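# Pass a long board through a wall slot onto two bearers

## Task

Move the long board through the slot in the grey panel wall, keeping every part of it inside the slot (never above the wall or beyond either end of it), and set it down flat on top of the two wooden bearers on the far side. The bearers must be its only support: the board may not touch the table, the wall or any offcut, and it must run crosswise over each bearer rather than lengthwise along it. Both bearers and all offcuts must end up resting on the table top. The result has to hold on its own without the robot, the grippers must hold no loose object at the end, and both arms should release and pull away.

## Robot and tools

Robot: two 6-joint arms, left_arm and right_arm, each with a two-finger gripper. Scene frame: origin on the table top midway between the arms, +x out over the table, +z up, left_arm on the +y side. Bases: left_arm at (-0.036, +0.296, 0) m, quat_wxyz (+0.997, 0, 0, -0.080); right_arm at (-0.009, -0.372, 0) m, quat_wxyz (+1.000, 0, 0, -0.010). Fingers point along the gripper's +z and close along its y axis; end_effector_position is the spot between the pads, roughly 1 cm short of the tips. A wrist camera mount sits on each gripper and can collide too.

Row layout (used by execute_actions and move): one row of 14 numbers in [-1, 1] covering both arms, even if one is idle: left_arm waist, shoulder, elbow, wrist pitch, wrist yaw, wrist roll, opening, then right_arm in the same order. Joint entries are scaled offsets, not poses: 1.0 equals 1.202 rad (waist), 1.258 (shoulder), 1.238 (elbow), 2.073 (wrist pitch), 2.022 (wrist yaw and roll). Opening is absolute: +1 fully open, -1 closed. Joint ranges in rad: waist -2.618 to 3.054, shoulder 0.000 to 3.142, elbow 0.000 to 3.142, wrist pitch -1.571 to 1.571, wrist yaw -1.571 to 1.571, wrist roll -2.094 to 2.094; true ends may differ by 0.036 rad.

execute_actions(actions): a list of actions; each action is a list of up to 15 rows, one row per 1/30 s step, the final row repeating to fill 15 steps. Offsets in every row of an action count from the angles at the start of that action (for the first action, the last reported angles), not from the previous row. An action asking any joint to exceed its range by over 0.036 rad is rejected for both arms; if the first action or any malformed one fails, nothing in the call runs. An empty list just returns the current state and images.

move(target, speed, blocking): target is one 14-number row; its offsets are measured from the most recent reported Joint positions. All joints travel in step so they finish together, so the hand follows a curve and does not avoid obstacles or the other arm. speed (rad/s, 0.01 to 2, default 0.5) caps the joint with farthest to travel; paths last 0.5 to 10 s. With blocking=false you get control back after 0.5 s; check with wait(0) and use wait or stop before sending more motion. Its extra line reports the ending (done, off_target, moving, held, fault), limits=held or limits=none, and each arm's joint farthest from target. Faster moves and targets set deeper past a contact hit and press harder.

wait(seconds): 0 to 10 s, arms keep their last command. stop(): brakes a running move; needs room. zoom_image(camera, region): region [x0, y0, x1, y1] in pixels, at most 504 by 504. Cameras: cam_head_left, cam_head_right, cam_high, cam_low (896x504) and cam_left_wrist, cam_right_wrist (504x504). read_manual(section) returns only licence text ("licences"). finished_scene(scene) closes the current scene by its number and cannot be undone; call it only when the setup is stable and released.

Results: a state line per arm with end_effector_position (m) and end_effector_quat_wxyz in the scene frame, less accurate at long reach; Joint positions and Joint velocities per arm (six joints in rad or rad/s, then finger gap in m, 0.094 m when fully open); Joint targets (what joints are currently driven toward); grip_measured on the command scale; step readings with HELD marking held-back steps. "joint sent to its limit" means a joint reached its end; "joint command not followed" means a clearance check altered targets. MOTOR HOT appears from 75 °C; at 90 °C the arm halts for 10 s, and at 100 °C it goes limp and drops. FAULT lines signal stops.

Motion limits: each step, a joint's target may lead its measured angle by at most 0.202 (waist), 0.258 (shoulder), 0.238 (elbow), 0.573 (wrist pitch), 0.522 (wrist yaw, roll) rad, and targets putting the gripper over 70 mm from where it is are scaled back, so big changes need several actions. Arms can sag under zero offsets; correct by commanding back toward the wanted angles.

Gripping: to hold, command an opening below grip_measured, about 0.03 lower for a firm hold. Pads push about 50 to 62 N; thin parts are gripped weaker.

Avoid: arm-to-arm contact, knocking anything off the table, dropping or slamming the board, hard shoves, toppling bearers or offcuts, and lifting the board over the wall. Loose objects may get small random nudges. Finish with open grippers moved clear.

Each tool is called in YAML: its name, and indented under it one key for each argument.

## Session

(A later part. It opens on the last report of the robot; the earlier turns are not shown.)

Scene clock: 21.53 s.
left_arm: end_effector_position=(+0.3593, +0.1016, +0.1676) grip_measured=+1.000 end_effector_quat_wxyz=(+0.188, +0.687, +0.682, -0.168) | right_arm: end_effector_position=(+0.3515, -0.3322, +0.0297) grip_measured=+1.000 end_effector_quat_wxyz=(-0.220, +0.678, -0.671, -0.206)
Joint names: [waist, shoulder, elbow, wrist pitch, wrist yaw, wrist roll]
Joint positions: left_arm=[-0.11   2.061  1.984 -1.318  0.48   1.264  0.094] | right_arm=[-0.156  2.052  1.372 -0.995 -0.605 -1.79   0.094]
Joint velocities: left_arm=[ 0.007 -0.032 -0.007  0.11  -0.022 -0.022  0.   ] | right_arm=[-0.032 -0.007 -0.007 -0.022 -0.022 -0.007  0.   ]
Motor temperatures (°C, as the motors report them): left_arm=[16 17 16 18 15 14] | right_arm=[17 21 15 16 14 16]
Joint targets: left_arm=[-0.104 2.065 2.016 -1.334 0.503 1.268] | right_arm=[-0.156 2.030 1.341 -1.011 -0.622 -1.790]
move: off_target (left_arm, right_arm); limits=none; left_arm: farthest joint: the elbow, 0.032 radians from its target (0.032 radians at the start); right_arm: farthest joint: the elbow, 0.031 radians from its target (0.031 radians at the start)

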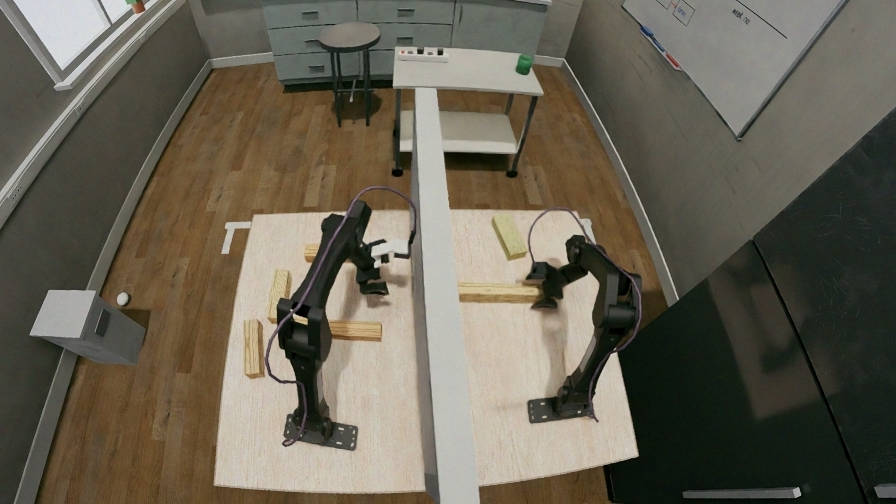

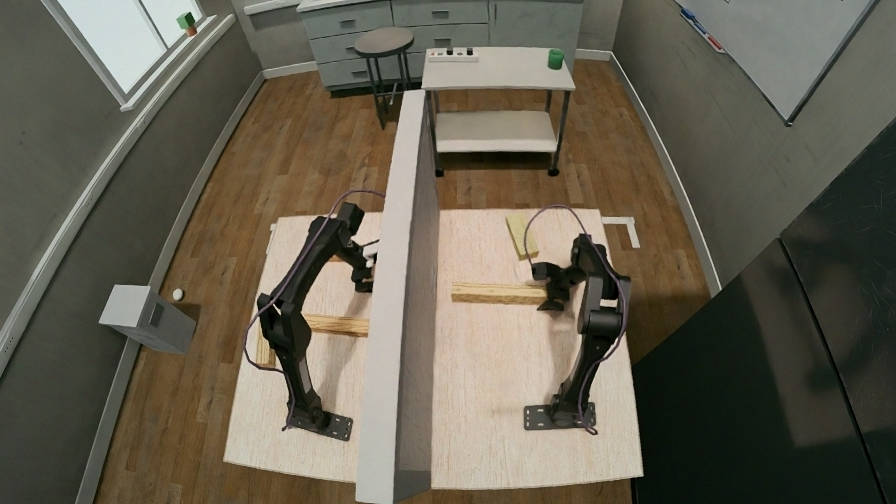

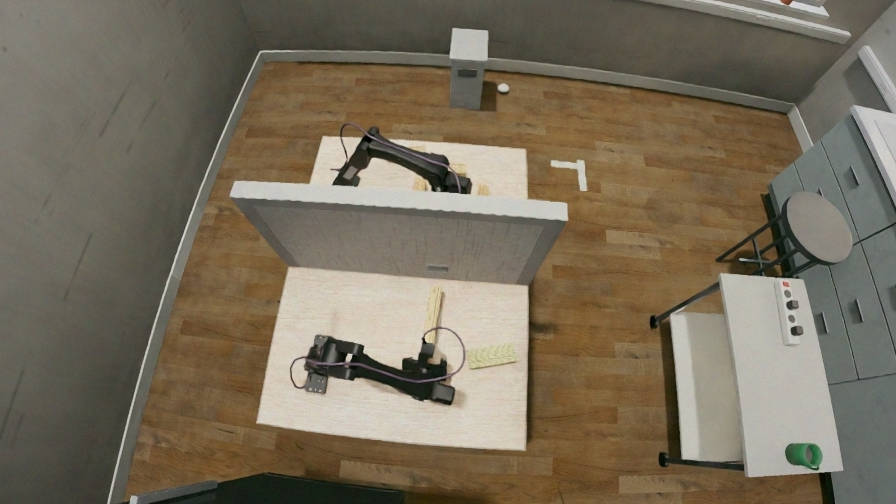

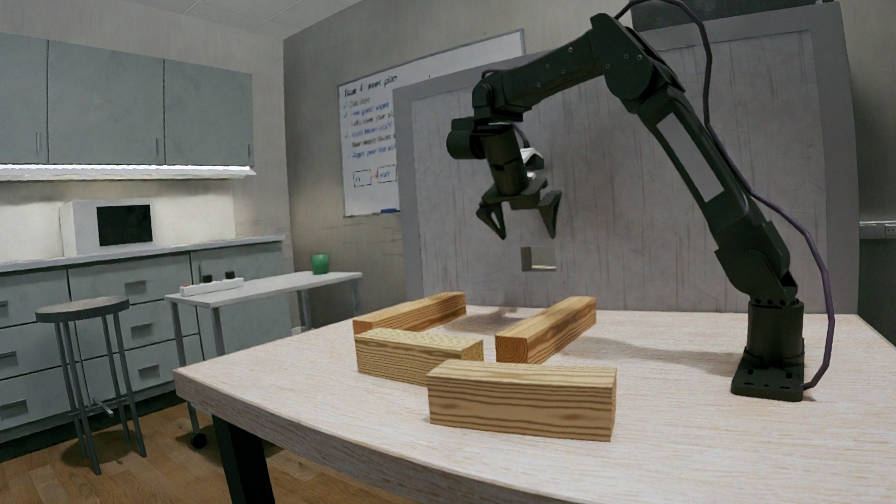

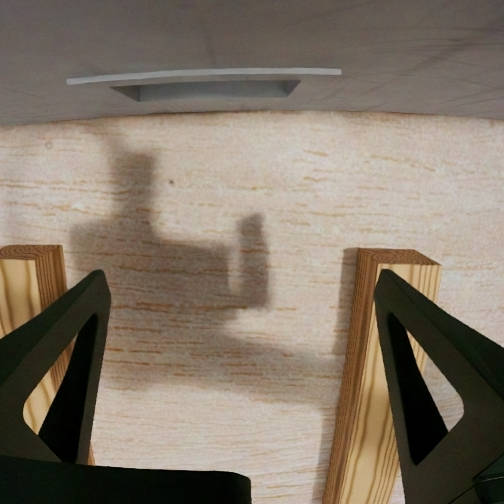

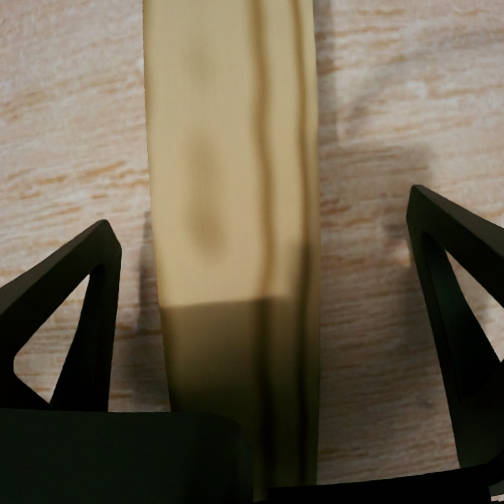

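move:
  target: [0.005, 0.003, 0.026, -0.008, 0.011, 0.002, 1.0, 0.0, -0.010, -0.035, -0.004, -0.005, 0.0, 1.0]
  speed: 0.1

Scene clock: 22.60 s.
left_arm: end_effector_position=(+0.3594, +0.1017, +0.1675) grip_measured=+1.000 end_effector_quat_wxyz=(+0.188, +0.687, +0.682, -0.168) | right_arm: end_effector_position=(+0.3436, -0.3315, +0.0243) grip_measured=+1.000 end_effector_quat_wxyz=(-0.212, +0.675, -0.673, -0.214)
Joint names: [waist, shoulder, elbow, wrist pitch, wrist yaw, wrist roll]
Joint positions: left_arm=[-0.11   2.061  1.984 -1.318  0.48   1.264  0.094] | right_arm=[-0.156  2.052  1.348 -0.994 -0.601 -1.79   0.094]
Joint velocities: left_arm=[ 0.002 -0.012 -0.007 -0.051 -0.007 -0.037  0.   ] | right_arm=[-0.002  0.012 -0.017 -0.022  0.037 -0.037  0.   ]
Motor temperatures (°C, as the motors report them): left_arm=[16 17 16 18 15 14] | right_arm=[17 21 15 16 14 16]
Joint targets: left_arm=[-0.104 2.065 2.016 -1.334 0.503 1.268] | right_arm=[-0.156 2.039 1.329 -1.003 -0.616 -1.790]
move: off_target (left_arm); limits=none; left_arm: farthest joint: the elbow, 0.032 radians from its target (0.032 radians at the start); right_arm: farthest joint: the elbow, 0.019 radians from its target (0.043 radians at the start)

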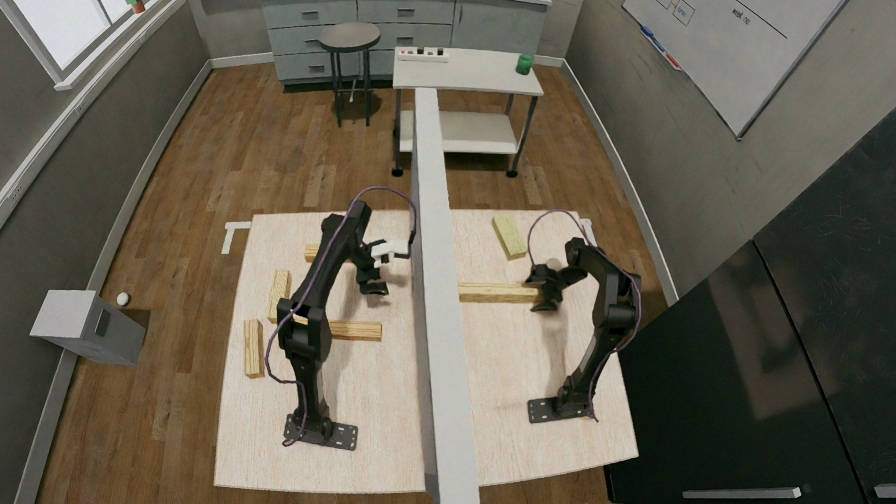

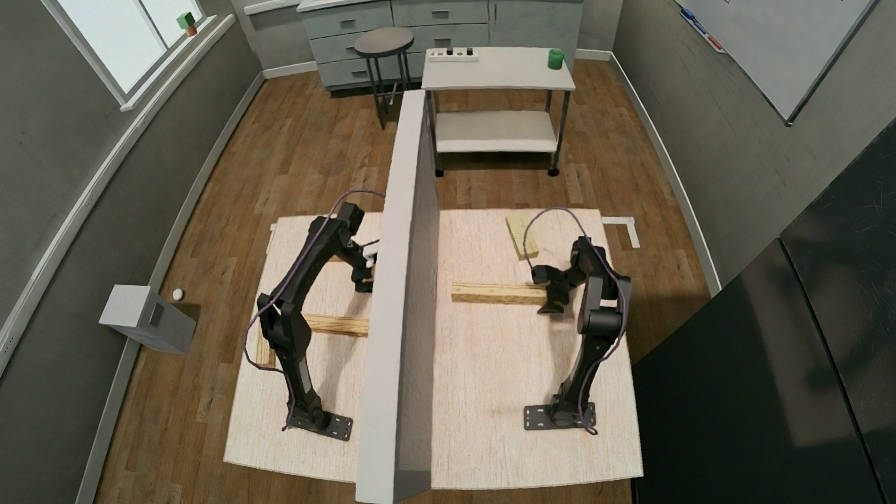

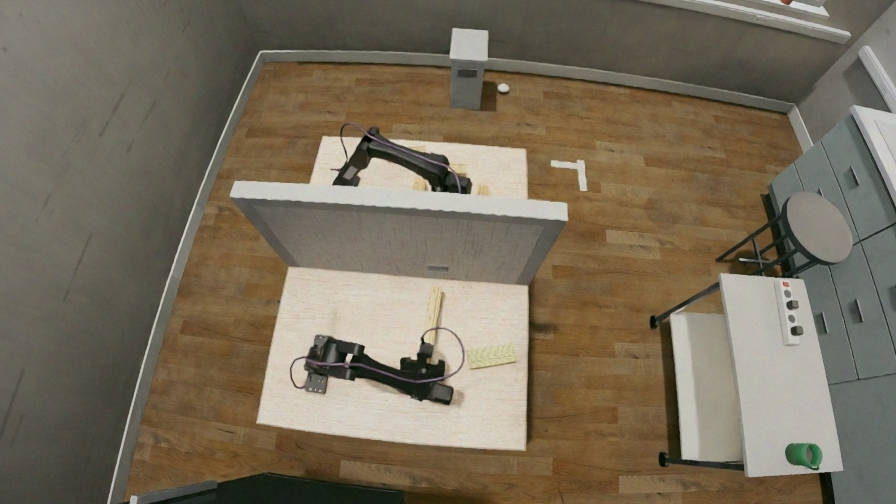

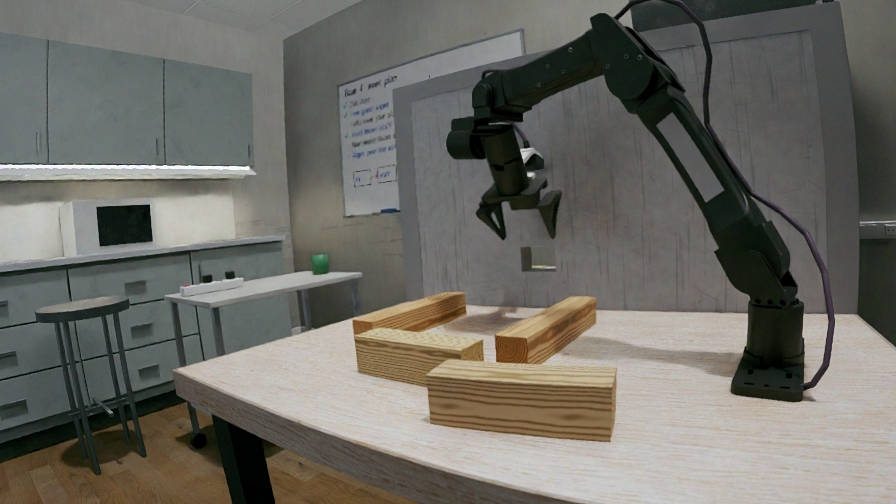

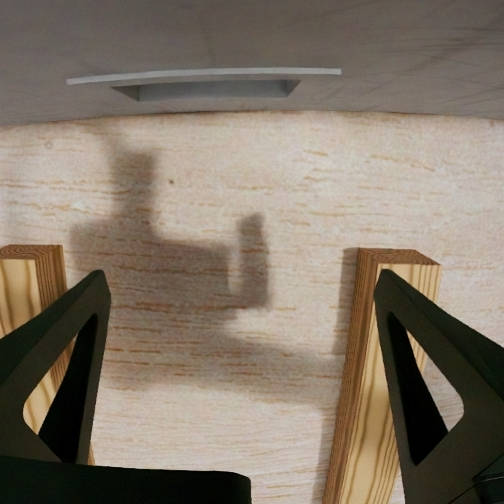

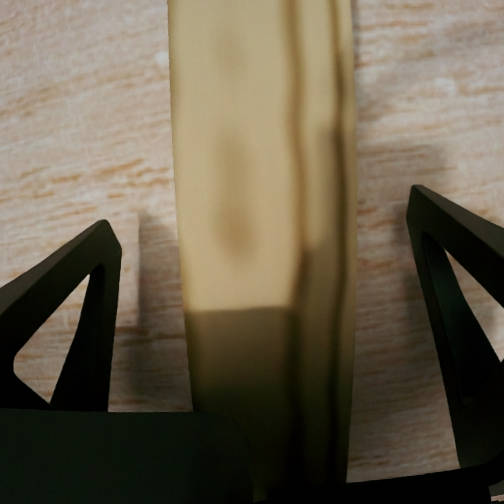

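execute_actions:
  actions:
    - [[0.005, 0.003, 0.026, -0.008, 0.011, 0.002, 1.0, 0.0, -0.010, -0.015, -0.004, -0.007, 0.0, 0.1]]
    - [[0,0,0,0,0,0,1.0, 0,0,0,0,0,0,-0.1],[0,0,0,0,0,0,1.0, 0,0,0,0,0,0,-0.15],[0,0,0,0,0,0,1.0, 0,0,0,0,0,0,-0.2],[0,0,0,0,0,0,1.0, 0,0,0,0,0,0,-0.25],[0,0,0,0,0,0,1.0, 0,0,0,0,0,0,-0.3],[0,0,0,0,0,0,1.0, 0,0,0,0,0,0,-0.35],[0,0,0,0,0,0,1.0, 0,0,0,0,0,0,-0.4]]

Scene clock: 23.77 s.
left_arm: end_effector_position=(+0.3596, +0.1022, +0.1672) grip_measured=+1.000 end_effector_quat_wxyz=(+0.187, +0.687, +0.682, -0.166) | right_arm: end_effector_position=(+0.3447, -0.3322, +0.0238) grip_measured=-0.203 end_effector_quat_wxyz=(-0.212, +0.676, -0.674, -0.211)
Joint names: [waist, shoulder, elbow, wrist pitch, wrist yaw, wrist roll]
Joint positions: left_arm=[-0.11   2.061  1.984 -1.318  0.477  1.264  0.094] | right_arm=[-0.156  2.052  1.348 -0.988 -0.597 -1.788  0.037]
Joint velocities: left_arm=[ 0.017 -0.007 -0.017 -0.066 -0.007 -0.007  0.   ] | right_arm=[-0.012 -0.017 -0.002 -0.022 -0.007  0.037 -0.001]
Motor temperatures (°C, as the motors report them): left_arm=[16 18 16 18 15 14] | right_arm=[17 22 15 16 14 16]
Joint targets: left_arm=[-0.110 2.061 1.984 -1.318 0.480 1.264] | right_arm=[-0.156 2.052 1.348 -0.994 -0.601 -1.790]
Step readings (joint positions; steps 1 to 15: 1st action; 16 to 30: 2nd action):
0: left_arm=[-0.110 2.061 1.984 -1.318 0.480 1.264] | right_arm=[-0.156 2.052 1.348 -0.994 -0.601 -1.790]
1: left_arm=[-0.110 2.061 1.984 -1.318 0.480 1.264] | right_arm=[-0.156 2.052 1.348 -0.994 -0.601 -1.790]
2: left_arm=[-0.110 2.061 1.984 -1.318 0.480 1.264] | right_arm=[-0.156 2.052 1.348 -0.994 -0.601 -1.790]
4: left_arm=[-0.110 2.061 1.984 -1.318 0.480 1.264] | right_arm=[-0.156 2.052 1.348 -0.994 -0.601 -1.790]
8: left_arm=[-0.110 2.061 1.984 -1.318 0.480 1.264] | right_arm=[-0.156 2.052 1.348 -0.994 -0.601 -1.790]
15: left_arm=[-0.110 2.061 1.984 -1.318 0.480 1.264] | right_arm=[-0.156 2.052 1.348 -0.994 -0.601 -1.790]
16: left_arm=[-0.110 2.061 1.984 -1.318 0.480 1.264] | right_arm=[-0.156 2.052 1.348 -0.994 -0.600 -1.790]
17: left_arm=[-0.110 2.061 1.984 -1.318 0.479 1.264] | right_arm=[-0.156 2.052 1.348 -0.991 -0.599 -1.790]
19: left_arm=[-0.110 2.061 1.984 -1.318 0.478 1.264] | right_arm=[-0.156 2.052 1.348 -0.987 -0.598 -1.788]
23: left_arm=[-0.110 2.061 1.984 -1.318 0.477 1.264] | right_arm=[-0.156 2.052 1.348 -0.988 -0.597 -1.788]
30: Joint positions above

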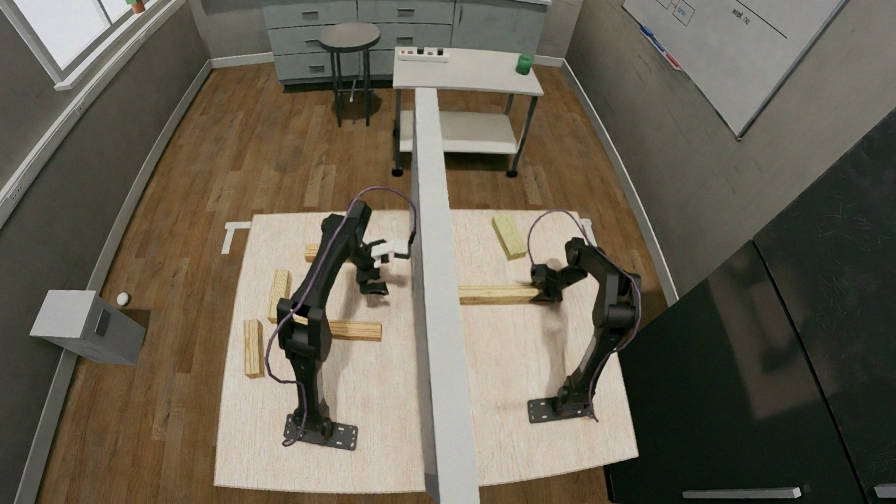

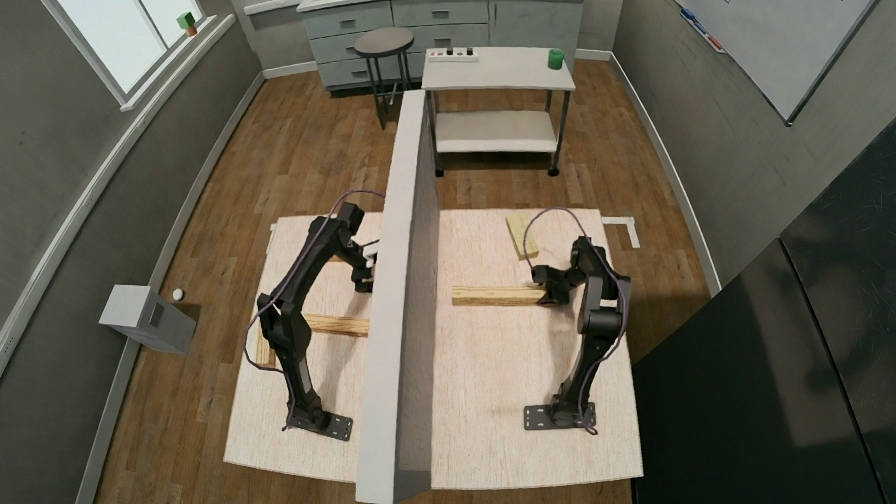

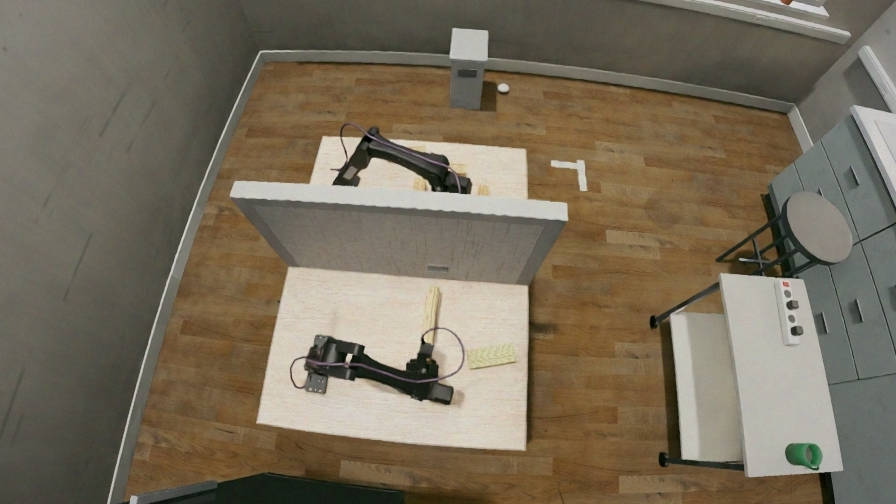

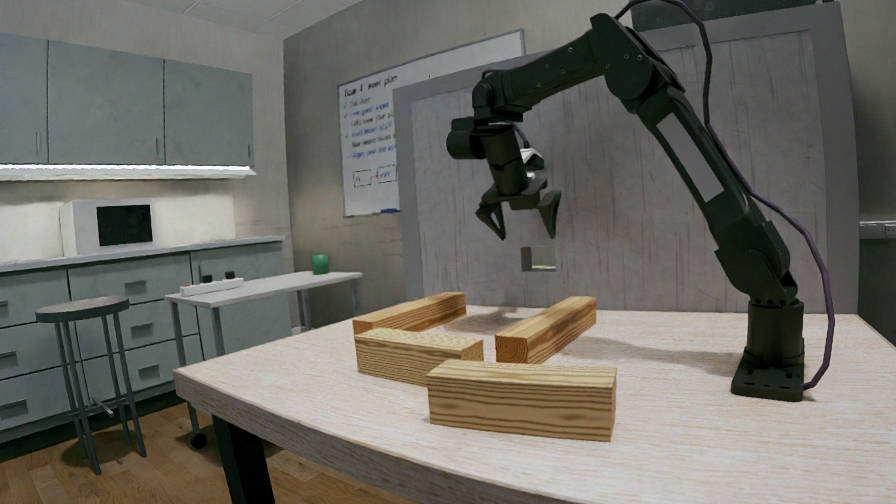

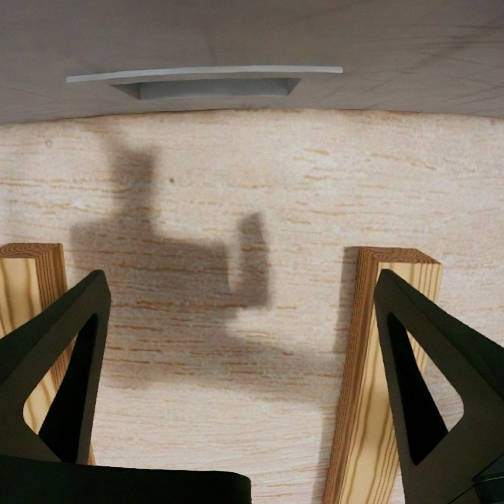

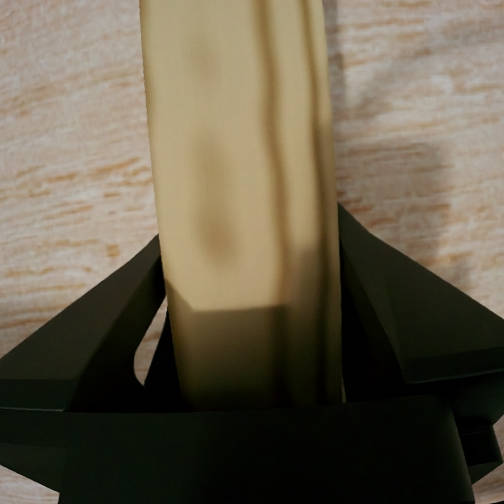

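zoom_image:
  camera: "cam_head_right"
  region: [420, 240, 600, 340]

zoom_image:
  camera: "cam_high"
  region: [390, 250, 490, 350]

Region (420, 240, 600, 340) of cam_head_right's 896x504 image, scaled by 2.800, with more detail than that image has.

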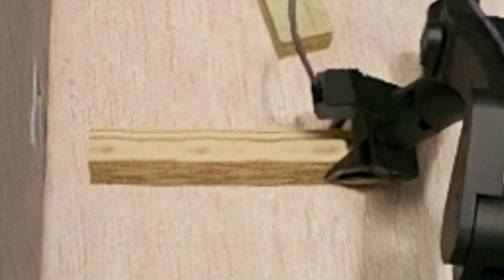

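Region (390, 250, 490, 350) of cam_high's 896x504 image, scaled by 5.040, with more detail than that image has.

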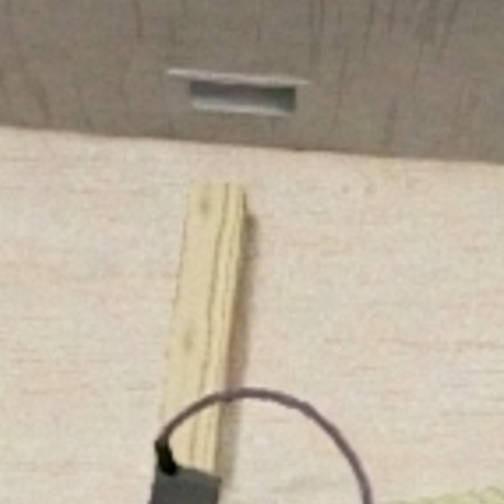

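execute_actions:
  actions:
    - [[0.005, 0.003, 0.026, -0.008, 0.011, 0.002, 1.0, 0.0, 0.0, 0.0, 0.0, 0.0, 0.0, 1.0]]

move:
  target: [0.0, 0.0, 0.0, 0.0, 0.0, 0.0, 1.0, 0.294, -0.1135, 0.0, 0.0585, -0.008, 0.211, 1.0]
  speed: 0.4

Scene clock: 28.97 s.
left_arm: end_effector_position=(+0.3596, +0.1022, +0.1672) grip_measured=+1.000 end_effector_quat_wxyz=(+0.187, +0.687, +0.682, -0.166) | right_arm: end_effector_position=(+0.3445, -0.3334, +0.0229) grip_measured=+1.000 end_effector_quat_wxyz=(-0.209, +0.677, -0.674, -0.209)
Joint names: [waist, shoulder, elbow, wrist pitch, wrist yaw, wrist roll]
Joint positions: left_arm=[-0.11   2.061  1.984 -1.318  0.477  1.264  0.094] | right_arm=[-0.156  2.052  1.348 -0.988 -0.589 -1.788  0.094]
Joint velocities: left_arm=[-0.017  0.017 -0.007  0.007  0.007 -0.022  0.   ] | right_arm=[-0.042 -0.007 -0.012  0.095  0.007 -0.007  0.   ]
Motor temperatures (°C, as the motors report them): left_arm=[16 18 16 18 15 14] | right_arm=[17 22 15 16 14 16]
Joint targets: left_arm=[-0.104 2.065 2.016 -1.334 0.499 1.268] | right_arm=[-0.156 2.052 1.348 -0.988 -0.598 -1.788]
Step readings (joint positions):
0: left_arm=[-0.110 2.061 1.984 -1.318 0.477 1.264] | right_arm=[-0.156 2.052 1.348 -0.988 -0.597 -1.788]
1: left_arm=[-0.110 2.061 1.984 -1.318 0.477 1.264] | right_arm=[-0.156 2.052 1.348 -0.988 -0.597 -1.788]
2: left_arm=[-0.110 2.061 1.984 -1.318 0.477 1.264] | right_arm=[-0.156 2.052 1.348 -0.988 -0.595 -1.788]
4: left_arm=[-0.110 2.061 1.984 -1.318 0.477 1.264] | right_arm=[-0.156 2.052 1.348 -0.988 -0.592 -1.788]
8: left_arm=[-0.110 2.061 1.984 -1.318 0.477 1.264] | right_arm=[-0.156 2.052 1.348 -0.988 -0.590 -1.788]
15: Joint positions above

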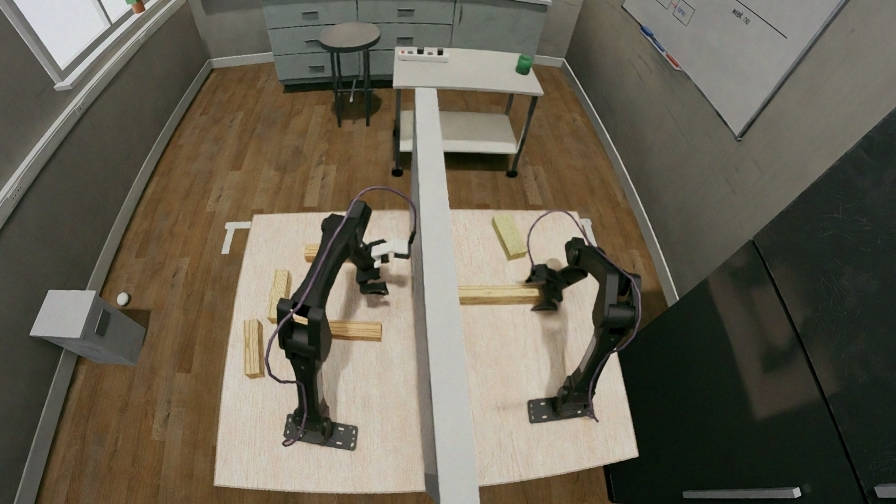

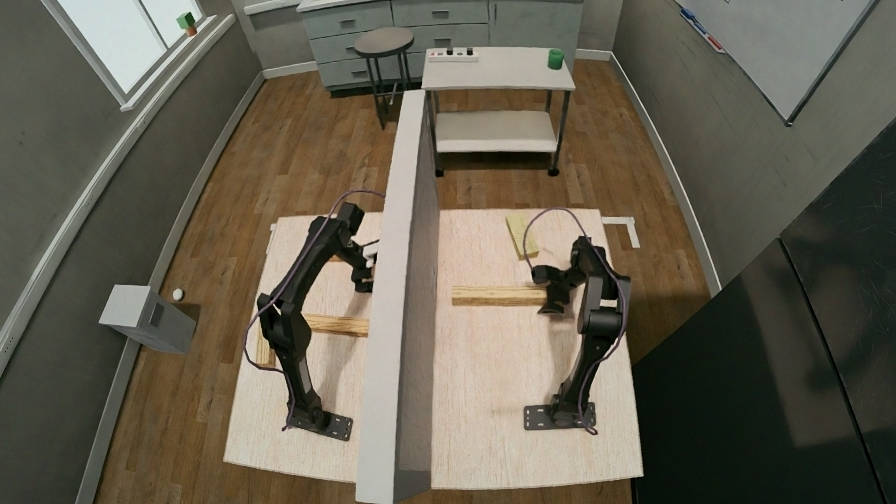

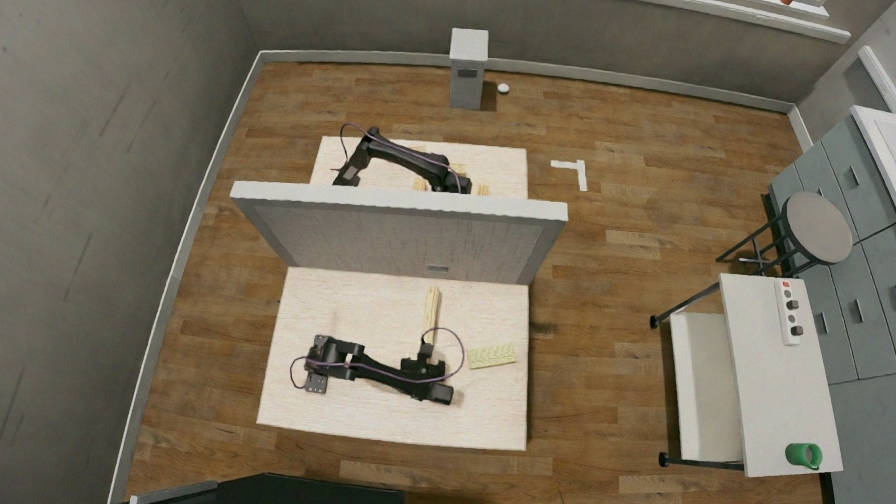

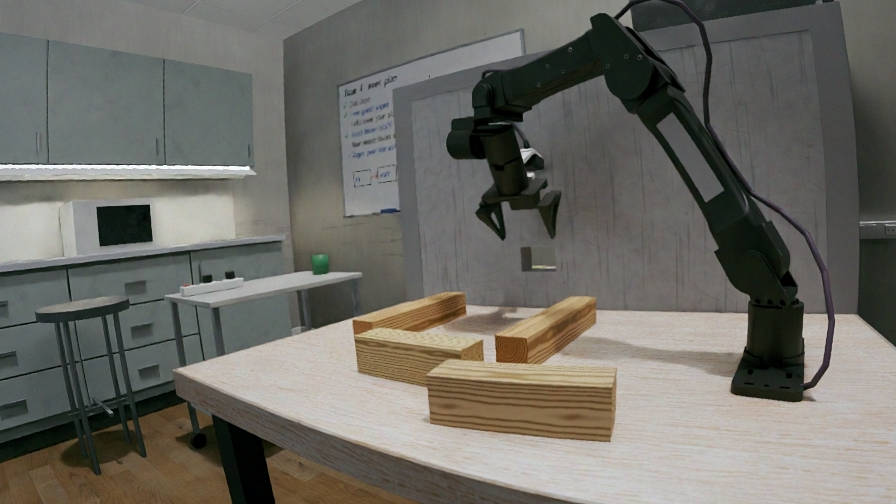

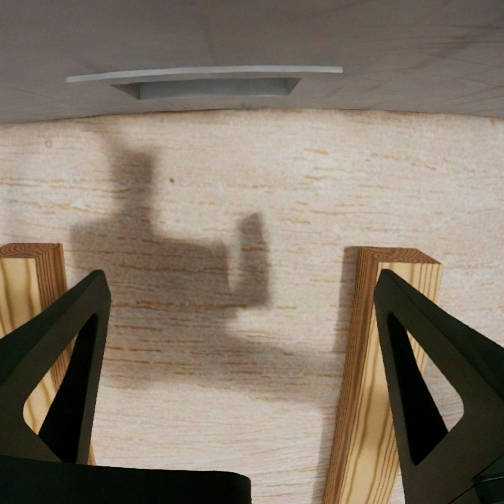

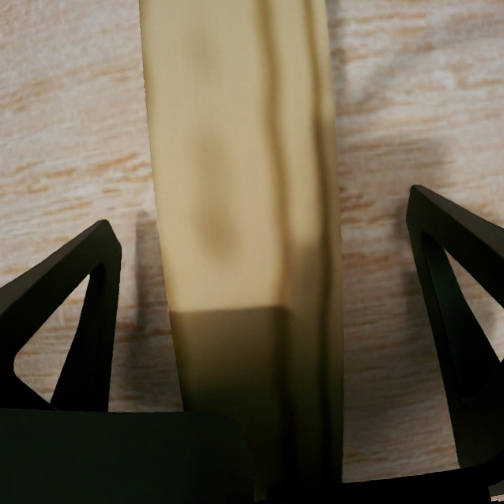

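Scene clock: 30.77 s.
left_arm: end_effector_position=(+0.3597, +0.1027, +0.1670) grip_measured=+1.000 end_effector_quat_wxyz=(+0.186, +0.687, +0.683, -0.165) | right_arm: end_effector_position=(+0.3436, -0.2090, +0.0633) grip_measured=+1.000 end_effector_quat_wxyz=(-0.206, +0.678, -0.674, -0.206)
Joint names: [waist, shoulder, elbow, wrist pitch, wrist yaw, wrist roll]
Joint positions: left_arm=[-0.11   2.061  1.984 -1.318  0.473  1.264  0.094] | right_arm=[ 0.196  1.931  1.348 -0.873 -0.583 -1.368  0.094]
Joint velocities: left_arm=[ 0.007  0.012  0.002  0.037  0.022 -0.007  0.   ] | right_arm=[ 0.007  0.007 -0.022  0.037 -0.022 -0.022  0.   ]
Motor temperatures (°C, as the motors report them): left_arm=[16 19 16 18 15 14] | right_arm=[17 22 15 16 14 16]
Joint targets: left_arm=[-0.110 2.061 1.984 -1.318 0.477 1.264] | right_arm=[0.198 1.909 1.348 -0.867 -0.605 -1.362]
move: off_target (right_arm); limits=none; left_arm: farthest joint: the wrist yaw, 0.004 radians from its target (0.000 radians at the start); right_arm: farthest joint: the wrist yaw, 0.023 radians from its target (0.016 radians at the start)

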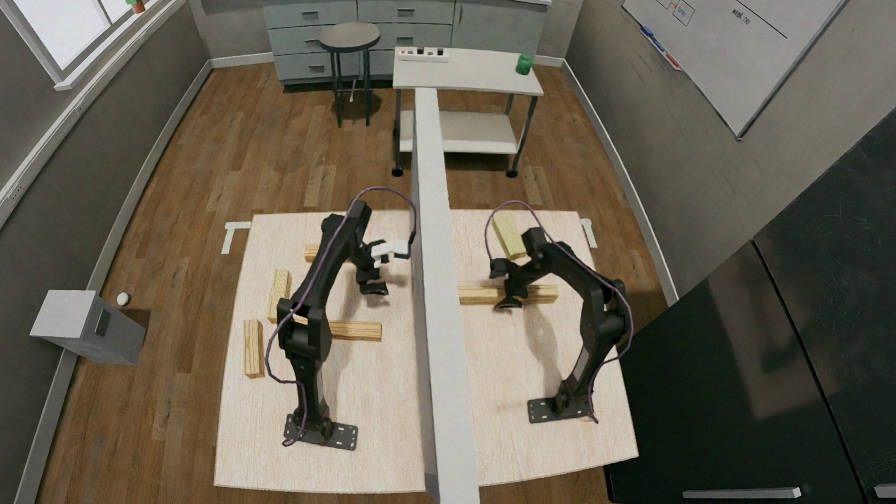

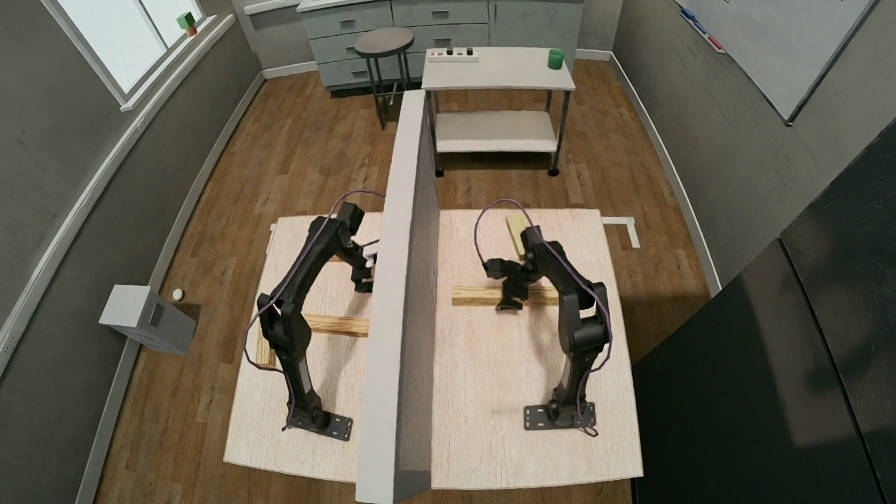

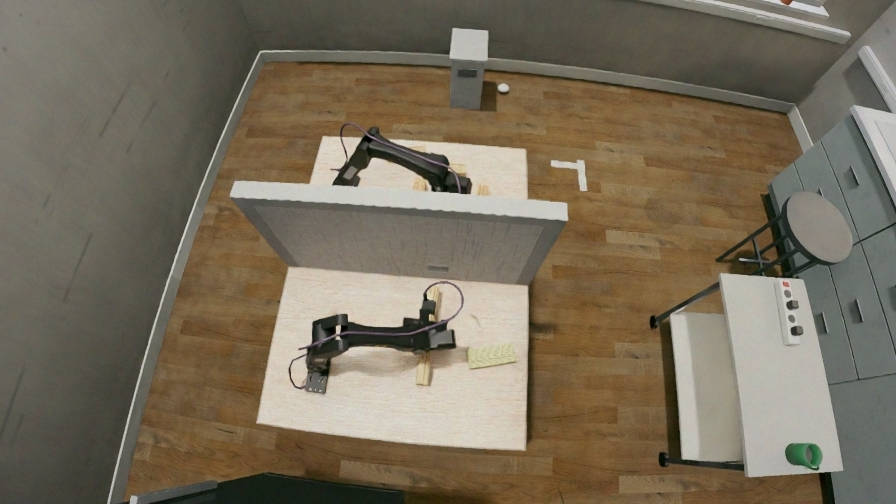

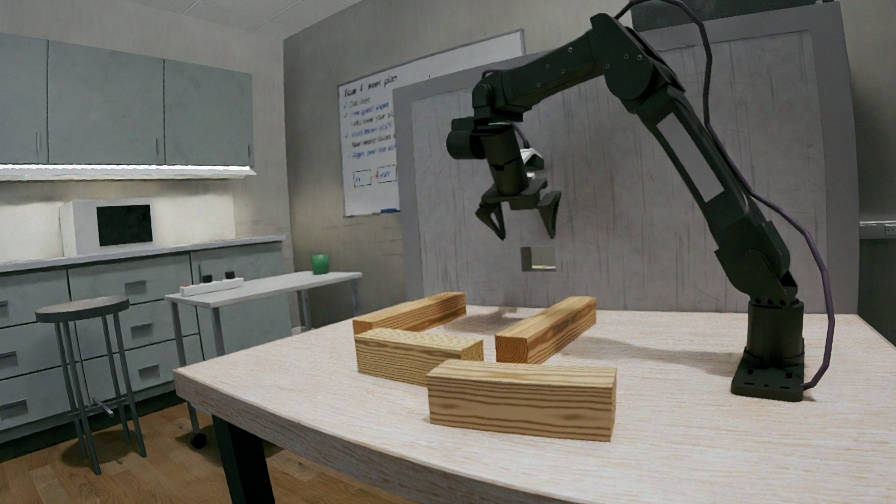

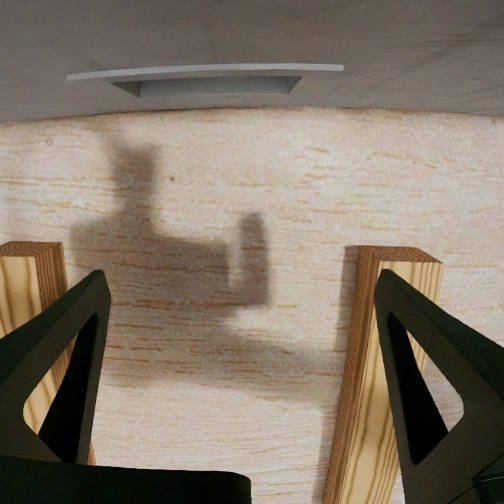

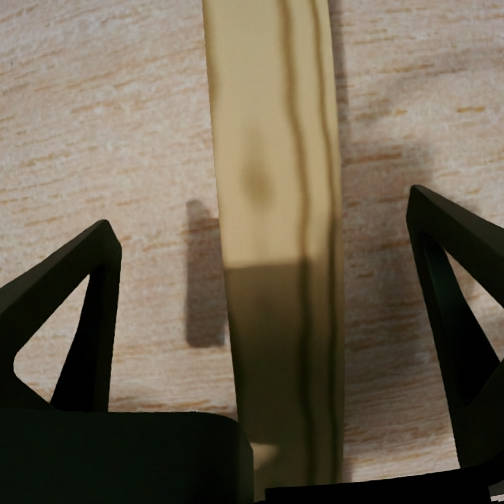

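move:
  target: [0.005, 0.003, 0.026, -0.008, 0.012, 0.002, 1.0, -0.0216, 0.0938, 0.12, -0.0116, -0.0223, -0.0094, 1.0]
  speed: 0.3

Scene clock: 32.20 s.
left_arm: end_effector_position=(+0.3597, +0.1025, +0.1671) grip_measured=+1.000 end_effector_quat_wxyz=(+0.186, +0.687, +0.683, -0.165) | right_arm: end_effector_position=(+0.3720, -0.2089, +0.0556) grip_measured=+1.000 end_effector_quat_wxyz=(-0.214, +0.675, -0.674, -0.210)
Joint names: [waist, shoulder, elbow, wrist pitch, wrist yaw, wrist roll]
Joint positions: left_arm=[-0.11   2.061  1.984 -1.318  0.475  1.264  0.094] | right_arm=[ 0.178  2.038  1.464 -0.883 -0.599 -1.38   0.094]
Joint velocities: left_arm=[-0.002 -0.007 -0.007 -0.007 -0.022  0.007  0.   ] | right_arm=[ 0.027 -0.007  0.017 -0.066 -0.007 -0.007  0.   ]
Motor temperatures (°C, as the motors report them): left_arm=[16 19 16 18 15 14] | right_arm=[17 22 15 16 14 16]
Joint targets: left_arm=[-0.104 2.065 2.016 -1.334 0.497 1.268] | right_arm=[0.170 2.049 1.496 -0.897 -0.628 -1.386]
move: off_target (left_arm, right_arm); limits=none; left_arm: farthest joint: the elbow, 0.032 radians from its target (0.032 radians at the start); right_arm: farthest joint: the elbow, 0.033 radians from its target (0.149 radians at the start)

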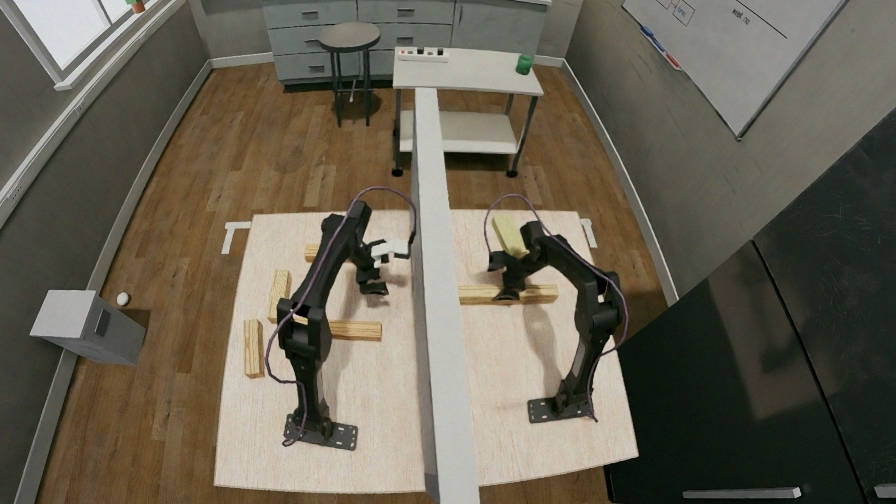

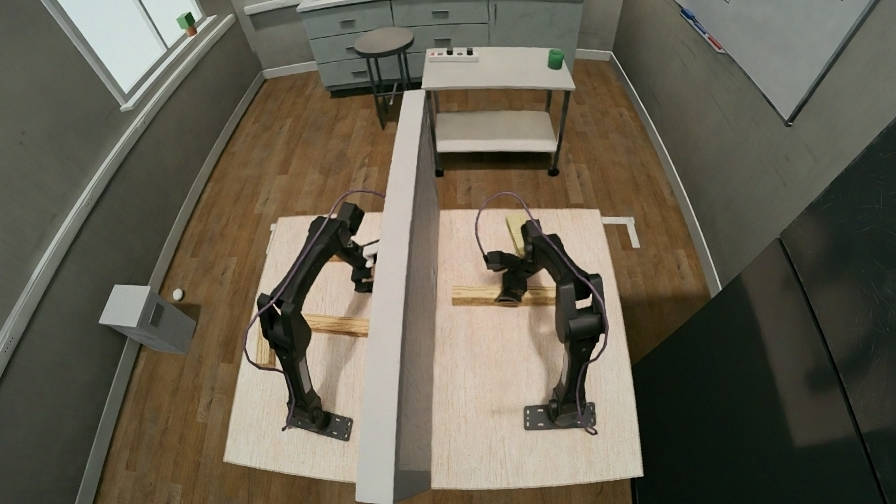

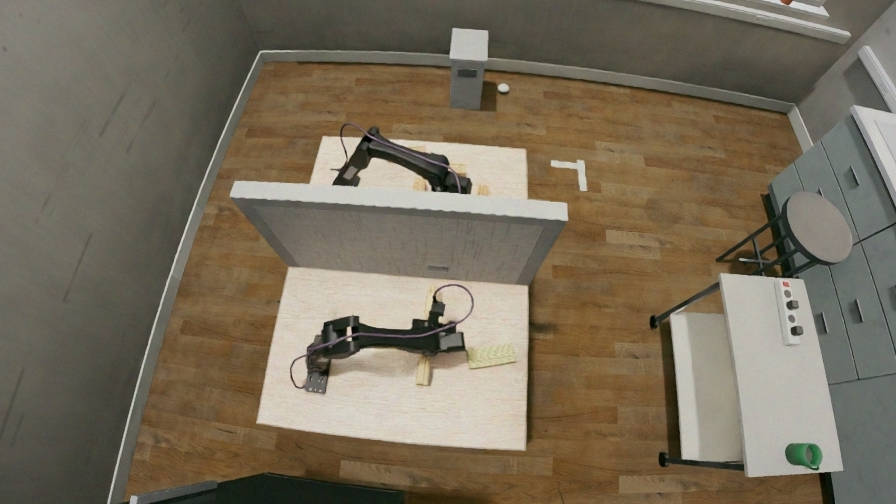

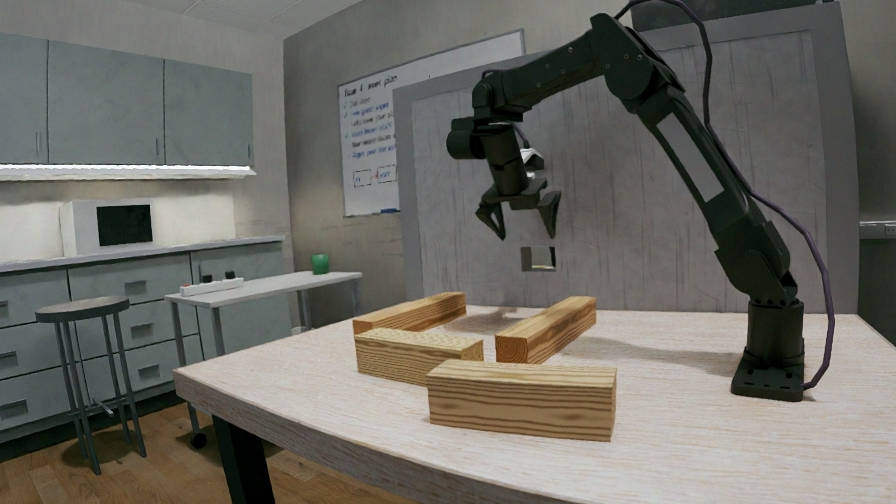

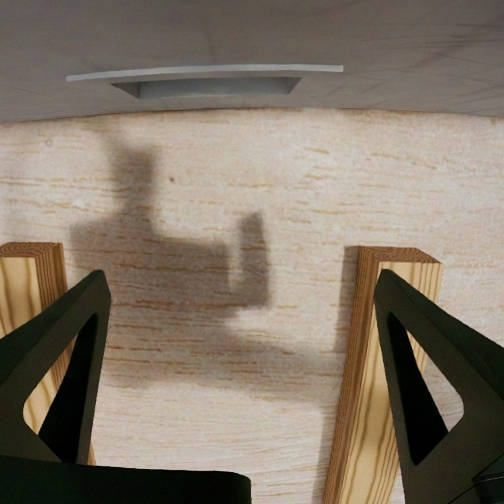

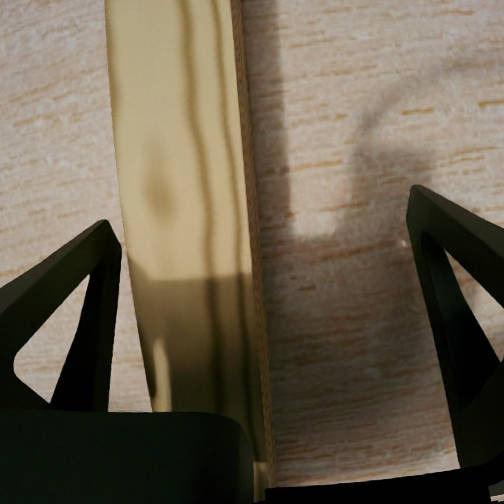

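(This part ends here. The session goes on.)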